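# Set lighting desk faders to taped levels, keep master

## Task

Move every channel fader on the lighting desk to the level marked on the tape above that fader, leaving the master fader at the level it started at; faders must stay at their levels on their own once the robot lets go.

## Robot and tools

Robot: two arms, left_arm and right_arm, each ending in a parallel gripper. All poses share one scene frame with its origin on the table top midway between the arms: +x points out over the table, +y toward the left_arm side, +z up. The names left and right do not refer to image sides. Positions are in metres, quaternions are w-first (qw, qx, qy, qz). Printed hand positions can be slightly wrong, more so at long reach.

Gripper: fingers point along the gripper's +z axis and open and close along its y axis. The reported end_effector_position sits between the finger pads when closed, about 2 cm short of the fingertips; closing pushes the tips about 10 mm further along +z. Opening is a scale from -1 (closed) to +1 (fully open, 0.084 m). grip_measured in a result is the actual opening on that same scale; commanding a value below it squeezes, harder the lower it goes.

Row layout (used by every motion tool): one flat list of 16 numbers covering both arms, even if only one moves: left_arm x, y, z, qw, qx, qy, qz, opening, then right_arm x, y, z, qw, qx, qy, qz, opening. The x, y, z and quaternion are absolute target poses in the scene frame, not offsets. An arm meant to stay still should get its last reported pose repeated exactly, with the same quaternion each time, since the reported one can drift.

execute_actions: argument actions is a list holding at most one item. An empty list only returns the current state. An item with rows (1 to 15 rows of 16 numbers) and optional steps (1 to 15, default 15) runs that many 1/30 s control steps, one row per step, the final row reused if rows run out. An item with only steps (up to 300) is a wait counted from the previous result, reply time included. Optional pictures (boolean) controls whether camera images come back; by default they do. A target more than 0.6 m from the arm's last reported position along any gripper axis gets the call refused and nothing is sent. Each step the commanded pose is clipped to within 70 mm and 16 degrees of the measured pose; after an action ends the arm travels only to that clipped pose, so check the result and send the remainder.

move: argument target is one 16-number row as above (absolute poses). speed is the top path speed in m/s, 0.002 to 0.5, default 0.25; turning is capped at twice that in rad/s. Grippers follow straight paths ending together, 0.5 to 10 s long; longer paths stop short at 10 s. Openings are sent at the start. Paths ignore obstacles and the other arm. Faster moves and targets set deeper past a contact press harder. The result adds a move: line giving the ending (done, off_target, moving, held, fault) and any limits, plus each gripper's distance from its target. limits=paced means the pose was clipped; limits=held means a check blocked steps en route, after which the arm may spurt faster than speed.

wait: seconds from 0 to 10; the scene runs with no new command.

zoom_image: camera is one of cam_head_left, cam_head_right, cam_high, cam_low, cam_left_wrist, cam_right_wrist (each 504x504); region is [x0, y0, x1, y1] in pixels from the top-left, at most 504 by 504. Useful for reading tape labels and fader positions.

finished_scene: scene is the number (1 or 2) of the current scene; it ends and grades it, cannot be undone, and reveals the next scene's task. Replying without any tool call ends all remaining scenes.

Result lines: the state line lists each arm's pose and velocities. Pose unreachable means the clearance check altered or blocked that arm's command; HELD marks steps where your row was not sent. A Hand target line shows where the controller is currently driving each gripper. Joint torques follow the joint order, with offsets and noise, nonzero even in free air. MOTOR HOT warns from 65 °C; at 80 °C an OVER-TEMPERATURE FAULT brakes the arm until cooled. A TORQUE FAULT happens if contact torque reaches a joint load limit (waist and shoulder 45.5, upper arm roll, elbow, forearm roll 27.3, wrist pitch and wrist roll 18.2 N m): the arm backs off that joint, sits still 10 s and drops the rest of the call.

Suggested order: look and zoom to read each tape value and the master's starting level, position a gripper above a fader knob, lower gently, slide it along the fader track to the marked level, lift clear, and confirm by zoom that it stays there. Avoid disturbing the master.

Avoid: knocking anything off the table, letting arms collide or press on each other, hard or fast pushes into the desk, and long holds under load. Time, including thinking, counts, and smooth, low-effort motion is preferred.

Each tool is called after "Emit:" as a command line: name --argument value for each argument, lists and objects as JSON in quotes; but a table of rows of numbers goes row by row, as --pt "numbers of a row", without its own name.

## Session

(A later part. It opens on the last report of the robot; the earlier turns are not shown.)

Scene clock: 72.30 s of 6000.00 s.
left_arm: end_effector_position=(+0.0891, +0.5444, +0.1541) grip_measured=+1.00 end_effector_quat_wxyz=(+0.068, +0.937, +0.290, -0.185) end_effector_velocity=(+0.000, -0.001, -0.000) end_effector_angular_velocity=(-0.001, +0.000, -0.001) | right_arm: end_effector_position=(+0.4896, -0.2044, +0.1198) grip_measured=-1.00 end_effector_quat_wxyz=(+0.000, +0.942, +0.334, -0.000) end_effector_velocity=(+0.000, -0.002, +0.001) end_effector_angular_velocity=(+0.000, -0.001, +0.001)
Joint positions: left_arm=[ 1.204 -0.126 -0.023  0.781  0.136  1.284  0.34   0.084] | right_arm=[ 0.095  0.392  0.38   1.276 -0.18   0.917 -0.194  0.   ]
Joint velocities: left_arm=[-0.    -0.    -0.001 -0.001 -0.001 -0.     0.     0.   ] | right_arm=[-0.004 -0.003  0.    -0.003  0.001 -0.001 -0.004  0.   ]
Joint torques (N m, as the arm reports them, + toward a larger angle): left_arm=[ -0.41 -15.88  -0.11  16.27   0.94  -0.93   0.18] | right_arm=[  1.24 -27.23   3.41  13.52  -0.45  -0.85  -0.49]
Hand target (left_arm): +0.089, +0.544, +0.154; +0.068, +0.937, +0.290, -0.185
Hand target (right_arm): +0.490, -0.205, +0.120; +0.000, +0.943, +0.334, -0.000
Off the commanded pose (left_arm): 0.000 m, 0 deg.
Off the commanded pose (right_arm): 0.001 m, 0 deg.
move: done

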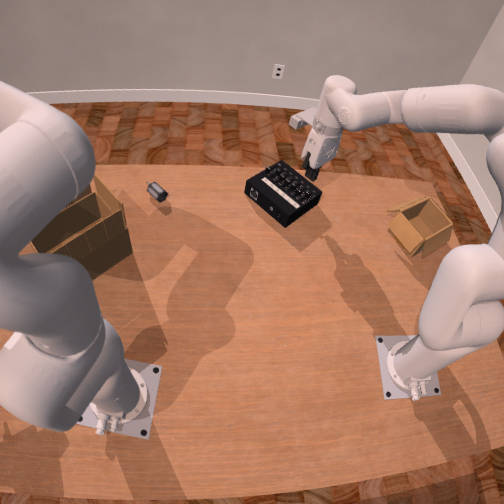

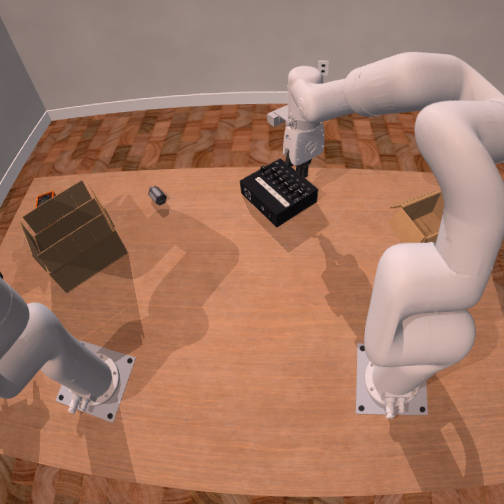

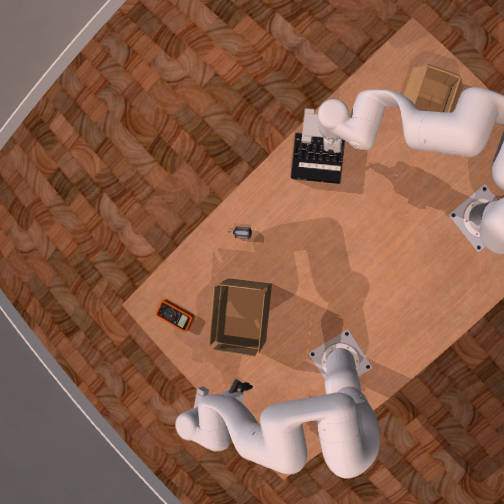

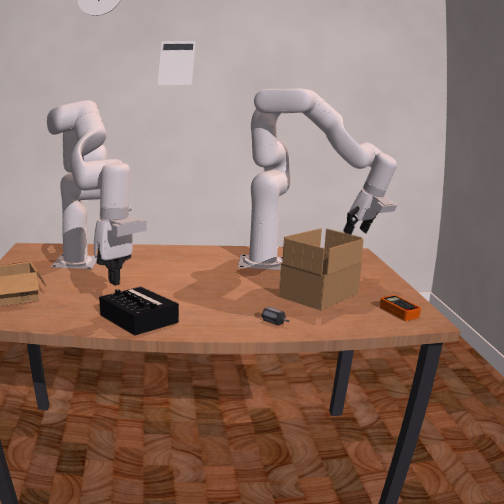

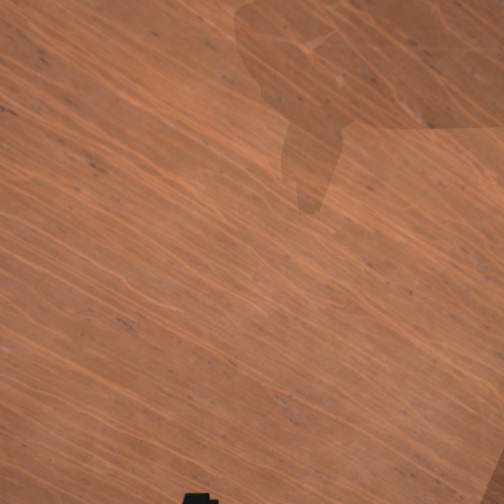

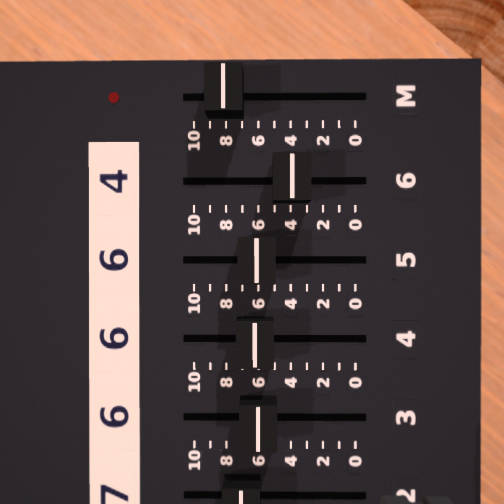

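Emit:
move --target '[0.0891,0.5444,0.1541,0.068,0.937,0.29,-0.185,1,0.5082,-0.1445,0.102,0,0.943,0.334,0,-0.6]' --speed 0.1

Emit:
move --target '[0.0891,0.5444,0.1541,0.068,0.937,0.29,-0.185,1,0.5082,-0.1445,0.083,0,0.943,0.334,0,-0.6]' --speed 0.02

Emit:
move --target '[0.0891,0.5444,0.1541,0.068,0.937,0.29,-0.185,1,0.5082,-0.1445,0.083,0,0.943,0.334,0,-0.85]'

Emit:
move --target '[0.0891,0.5444,0.1541,0.068,0.937,0.29,-0.185,1,0.5082,-0.1445,0.11,0,0.943,0.334,0,-0.6]' --speed 0.02

Emit:
finished_scene --scene 1

Scene clock: 79.20 s of 6000.00 s.
left_arm: end_effector_position=(+0.0891, +0.5444, +0.1541) grip_measured=+1.00 end_effector_quat_wxyz=(+0.068, +0.937, +0.290, -0.185) end_effector_velocity=(+0.001, -0.000, +0.000) end_effector_angular_velocity=(+0.001, -0.000, -0.002) | right_arm: end_effector_position=(+0.5086, -0.1450, +0.1023) grip_measured=-0.62 end_effector_quat_wxyz=(-0.000, +0.943, +0.333, +0.000) end_effector_velocity=(-0.001, +0.003, -0.001) end_effector_angular_velocity=(-0.000, +0.003, +0.003)
Joint positions: left_arm=[ 1.204 -0.126 -0.023  0.781  0.136  1.284  0.34   0.084] | right_arm=[ 0.204  0.551  0.378  1.456 -0.239  0.951 -0.08   0.017]
Joint velocities: left_arm=[ 0.    -0.    -0.002  0.     0.    -0.001 -0.    -0.   ] | right_arm=[ 0.004  0.005  0.001  0.005 -0.001  0.003  0.002 -0.   ]
Joint torques (N m, as the arm reports them, + toward a larger angle): left_arm=[ -0.52 -16.07  -0.15  16.29   0.87  -1.14   0.4 ] | right_arm=[  1.19 -30.52   4.76  13.4   -0.23  -0.78  -0.38]
Hand target (left_arm): +0.089, +0.544, +0.154; +0.068, +0.937, +0.290, -0.185
Hand target (right_arm): +0.508, -0.144, +0.102; -0.000, +0.943, +0.334, +0.000
Off the commanded pose (left_arm): 0.000 m, 0 deg.
Off the commanded pose (right_arm): 0.001 m, 0 deg.
After step 90, 2.83 s passed at rest.
move: done

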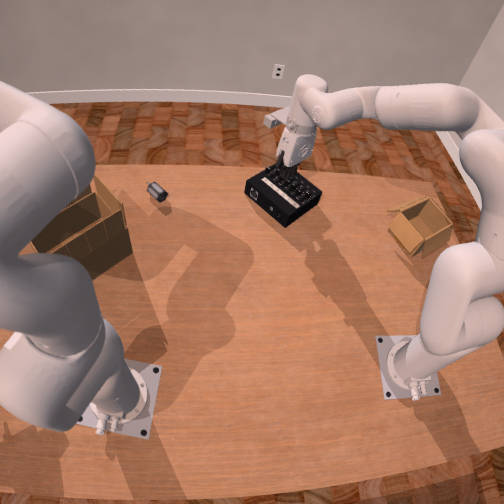

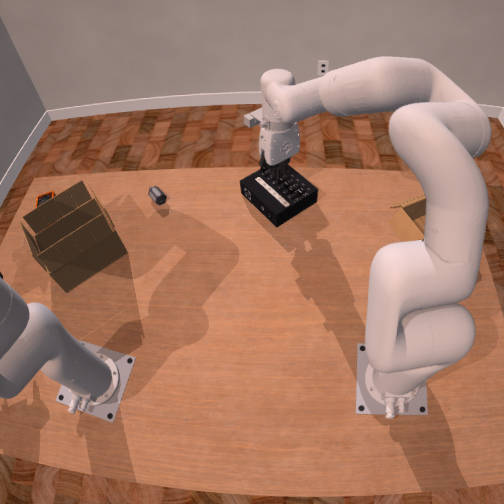

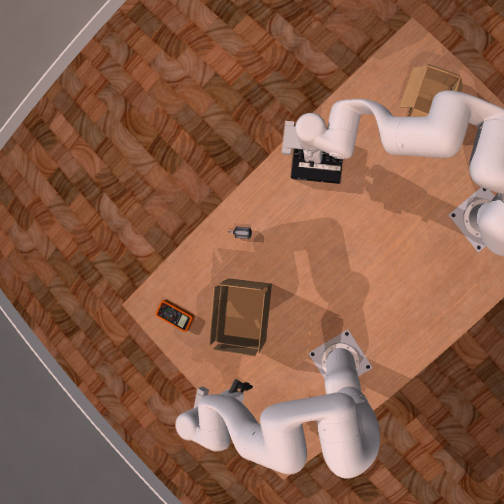

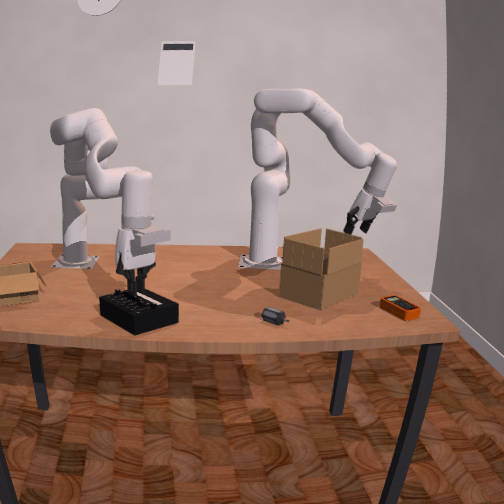

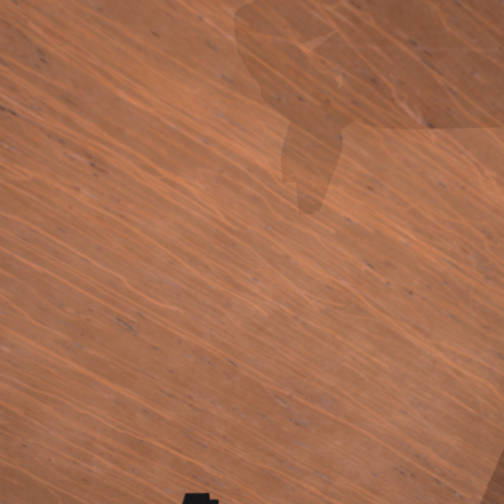

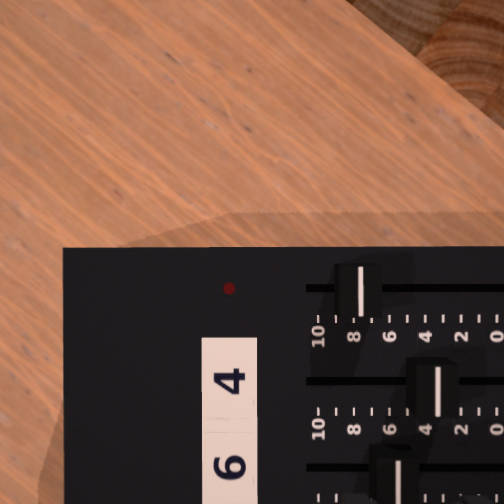

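Scene clock: 80.43 s of 6000.00 s.
left_arm: end_effector_position=(+0.0891, +0.5444, +0.1541) grip_measured=+1.00 end_effector_quat_wxyz=(+0.068, +0.937, +0.290, -0.185) end_effector_velocity=(-0.000, -0.001, -0.000) end_effector_angular_velocity=(-0.002, +0.001, +0.001) | right_arm: end_effector_position=(+0.5083, -0.1445, +0.0831) grip_measured=-0.62 end_effector_quat_wxyz=(-0.000, +0.943, +0.334, -0.000) end_effector_velocity=(+0.000, +0.001, +0.000) end_effector_angular_velocity=(+0.002, -0.003, +0.001)
Joint positions: left_arm=[ 1.204 -0.126 -0.023  0.781  0.136  1.284  0.34   0.084] | right_arm=[ 0.21   0.58   0.369  1.443 -0.253  0.911 -0.071  0.017]
Joint velocities: left_arm=[ 0.    -0.     0.    -0.001 -0.001  0.001 -0.     0.   ] | right_arm=[ 0.    -0.     0.001 -0.001 -0.    -0.004  0.    -0.   ]
Joint torques (N m, as the arm reports them, + toward a larger angle): left_arm=[ -0.44 -16.09  -0.3   16.38   0.95  -1.12   0.29] | right_arm=[  1.18 -30.75   4.78  13.27  -0.34  -0.94  -0.38]
Hand target (left_arm): +0.089, +0.544, +0.154; +0.068, +0.937, +0.290, -0.185
Hand target (right_arm): +0.508, -0.144, +0.083; -0.000, +0.943, +0.334, +0.000
Off the commanded pose (left_arm): 0.000 m, 0 deg.
Off the commanded pose (right_arm): 0.000 m, 0 deg.
move: done

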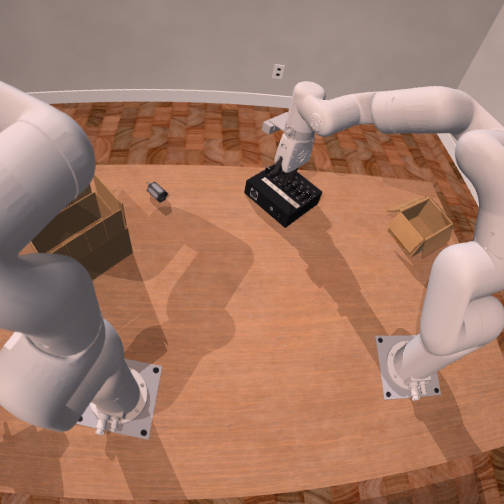

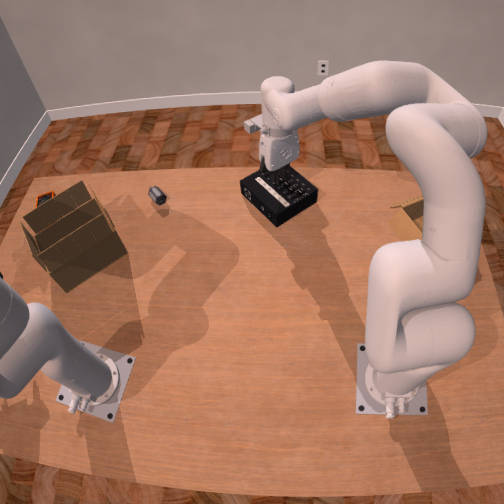

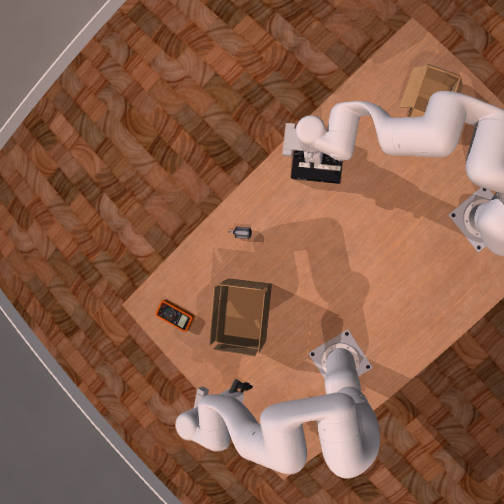

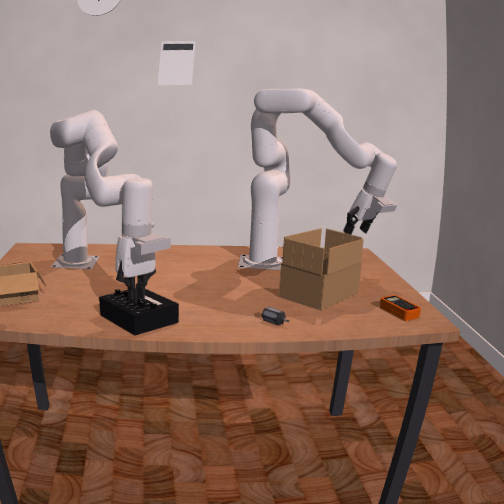

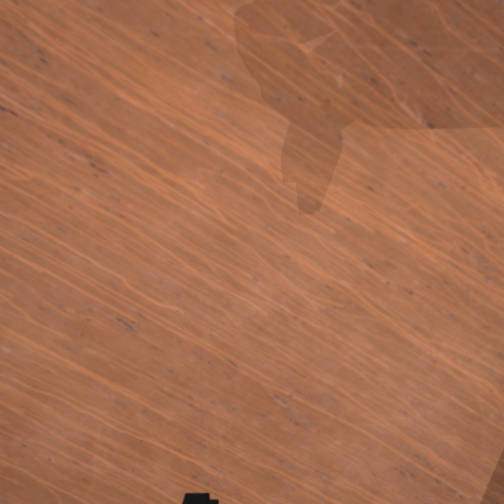

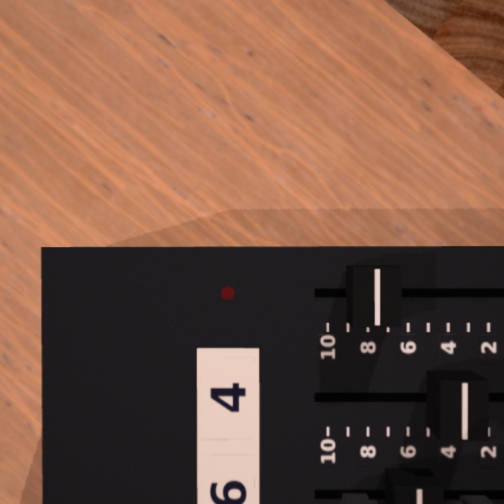

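Scene clock: 81.13 s of 6000.00 s.
left_arm: end_effector_position=(+0.0891, +0.5444, +0.1541) grip_measured=+1.00 end_effector_quat_wxyz=(+0.068, +0.937, +0.290, -0.185) end_effector_velocity=(-0.000, -0.000, -0.000) end_effector_angular_velocity=(-0.001, +0.001, +0.001) | right_arm: end_effector_position=(+0.5083, -0.1444, +0.0831) grip_measured=-0.78 end_effector_quat_wxyz=(-0.000, +0.943, +0.334, +0.000) end_effector_velocity=(-0.000, -0.000, -0.001) end_effector_angular_velocity=(-0.000, +0.001, -0.001)
Joint positions: left_arm=[ 1.204 -0.126 -0.023  0.781  0.136  1.284  0.34   0.084] | right_arm=[ 0.21   0.579  0.369  1.443 -0.253  0.91  -0.071  0.01 ]
Joint velocities: left_arm=[-0.001  0.     0.001 -0.001  0.     0.001 -0.    -0.   ] | right_arm=[-0.     0.    -0.001 -0.001  0.001  0.     0.     0.   ]
Joint torques (N m, as the arm reports them, + toward a larger angle): left_arm=[ -0.42 -15.92  -0.41  16.04   0.81  -1.03   0.27] | right_arm=[  1.16 -30.35   4.68  12.93  -0.32  -0.76  -0.36]
Hand target (left_arm): +0.089, +0.544, +0.154; +0.068, +0.937, +0.290, -0.185
Hand target (right_arm): +0.508, -0.144, +0.083; -0.000, +0.943, +0.334, -0.000
Off the commanded pose (left_arm): 0.000 m, 0 deg.
Off the commanded pose (right_arm): 0.000 m, 0 deg.
move: done

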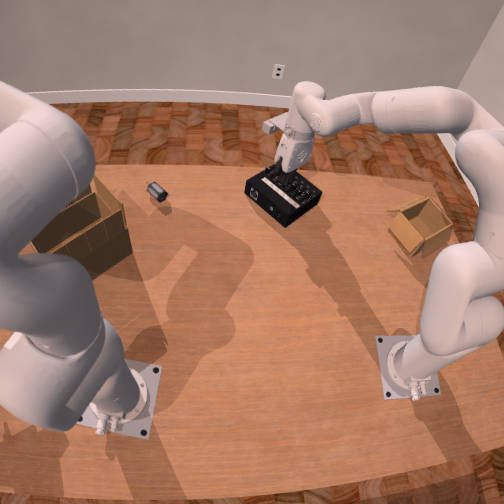

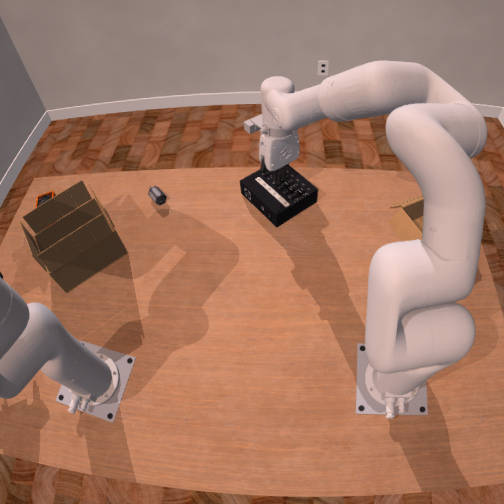

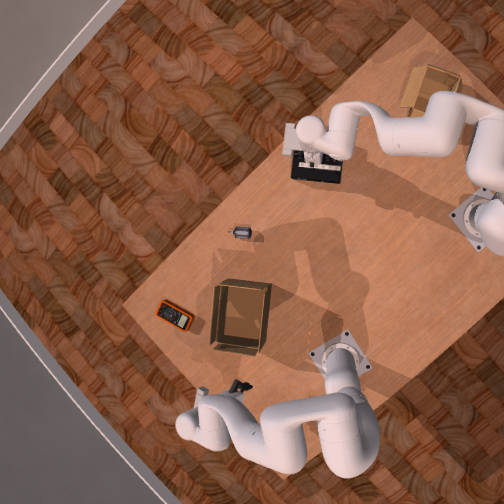

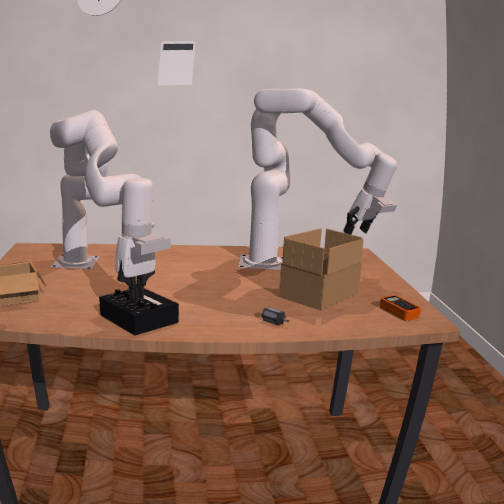

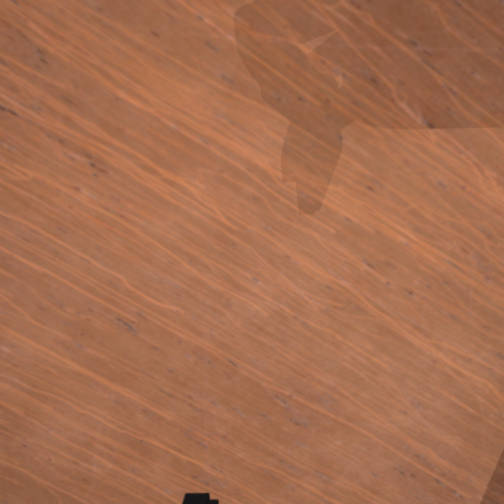

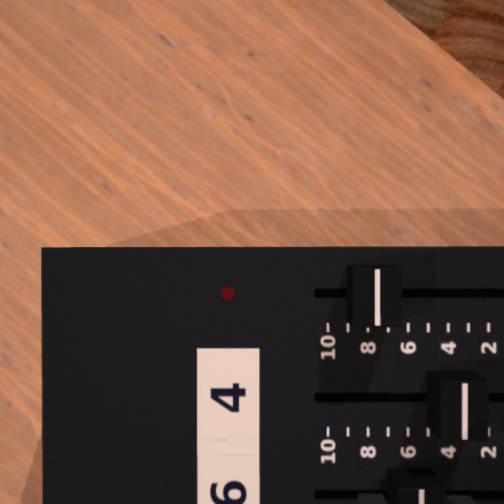

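Scene clock: 82.73 s of 6000.00 s.
left_arm: end_effector_position=(+0.0891, +0.5444, +0.1541) grip_measured=+1.00 end_effector_quat_wxyz=(+0.068, +0.937, +0.290, -0.185) end_effector_velocity=(+0.000, +0.000, -0.000) end_effector_angular_velocity=(+0.001, -0.002, +0.001) | right_arm: end_effector_position=(+0.5081, -0.1446, +0.1099) grip_measured=-0.62 end_effector_quat_wxyz=(+0.000, +0.943, +0.334, +0.000) end_effector_velocity=(-0.001, -0.001, -0.001) end_effector_angular_velocity=(-0.002, +0.005, -0.000)
Joint positions: left_arm=[ 1.204 -0.126 -0.023  0.781  0.136  1.284  0.34   0.084] | right_arm=[ 0.203  0.54   0.381  1.463 -0.234  0.969 -0.083  0.017]
Joint velocities: left_arm=[ 0.     0.     0.    -0.001 -0.001 -0.003  0.    -0.   ] | right_arm=[-0.     0.001 -0.001 -0.     0.001  0.005 -0.001 -0.   ]
Joint torques (N m, as the arm reports them, + toward a larger angle): left_arm=[ -0.44 -16.12  -0.17  16.15   0.95  -0.95   0.43] | right_arm=[  1.27 -30.08   4.69  13.48  -0.41  -0.89  -0.49]
Hand target (left_arm): +0.089, +0.544, +0.154; +0.068, +0.937, +0.290, -0.185
Hand target (right_arm): +0.508, -0.145, +0.110; +0.000, +0.943, +0.334, -0.000
Off the commanded pose (left_arm): 0.000 m, 0 deg.
Off the commanded pose (right_arm): 0.000 m, 0 deg.
move: done

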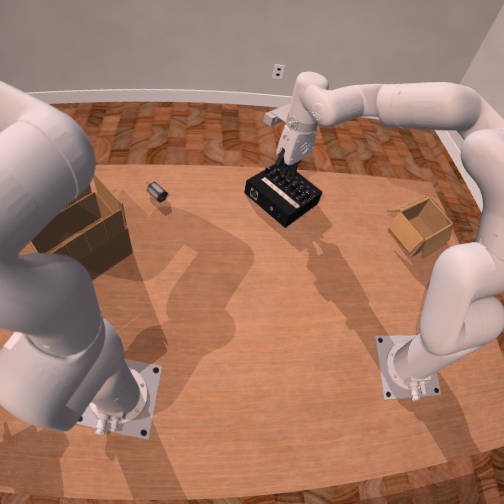

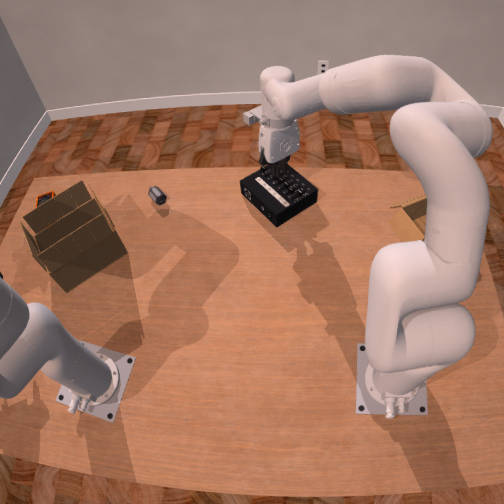

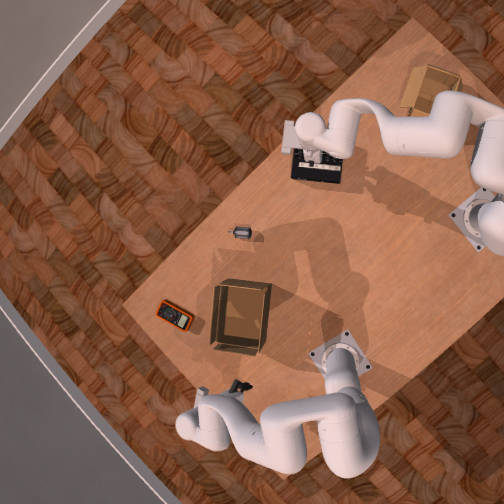

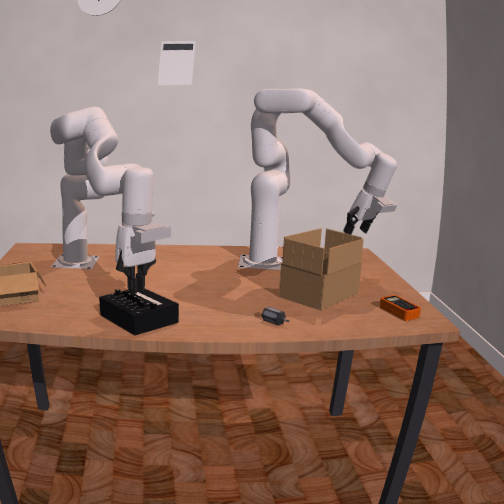

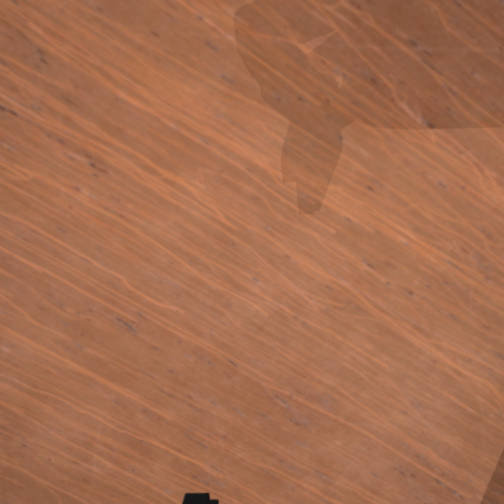

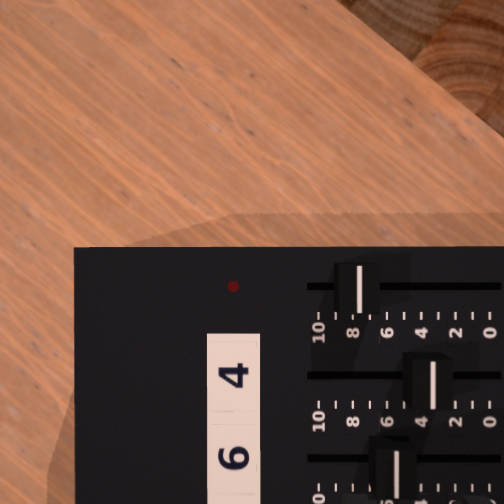

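The scene is finished: the task was done.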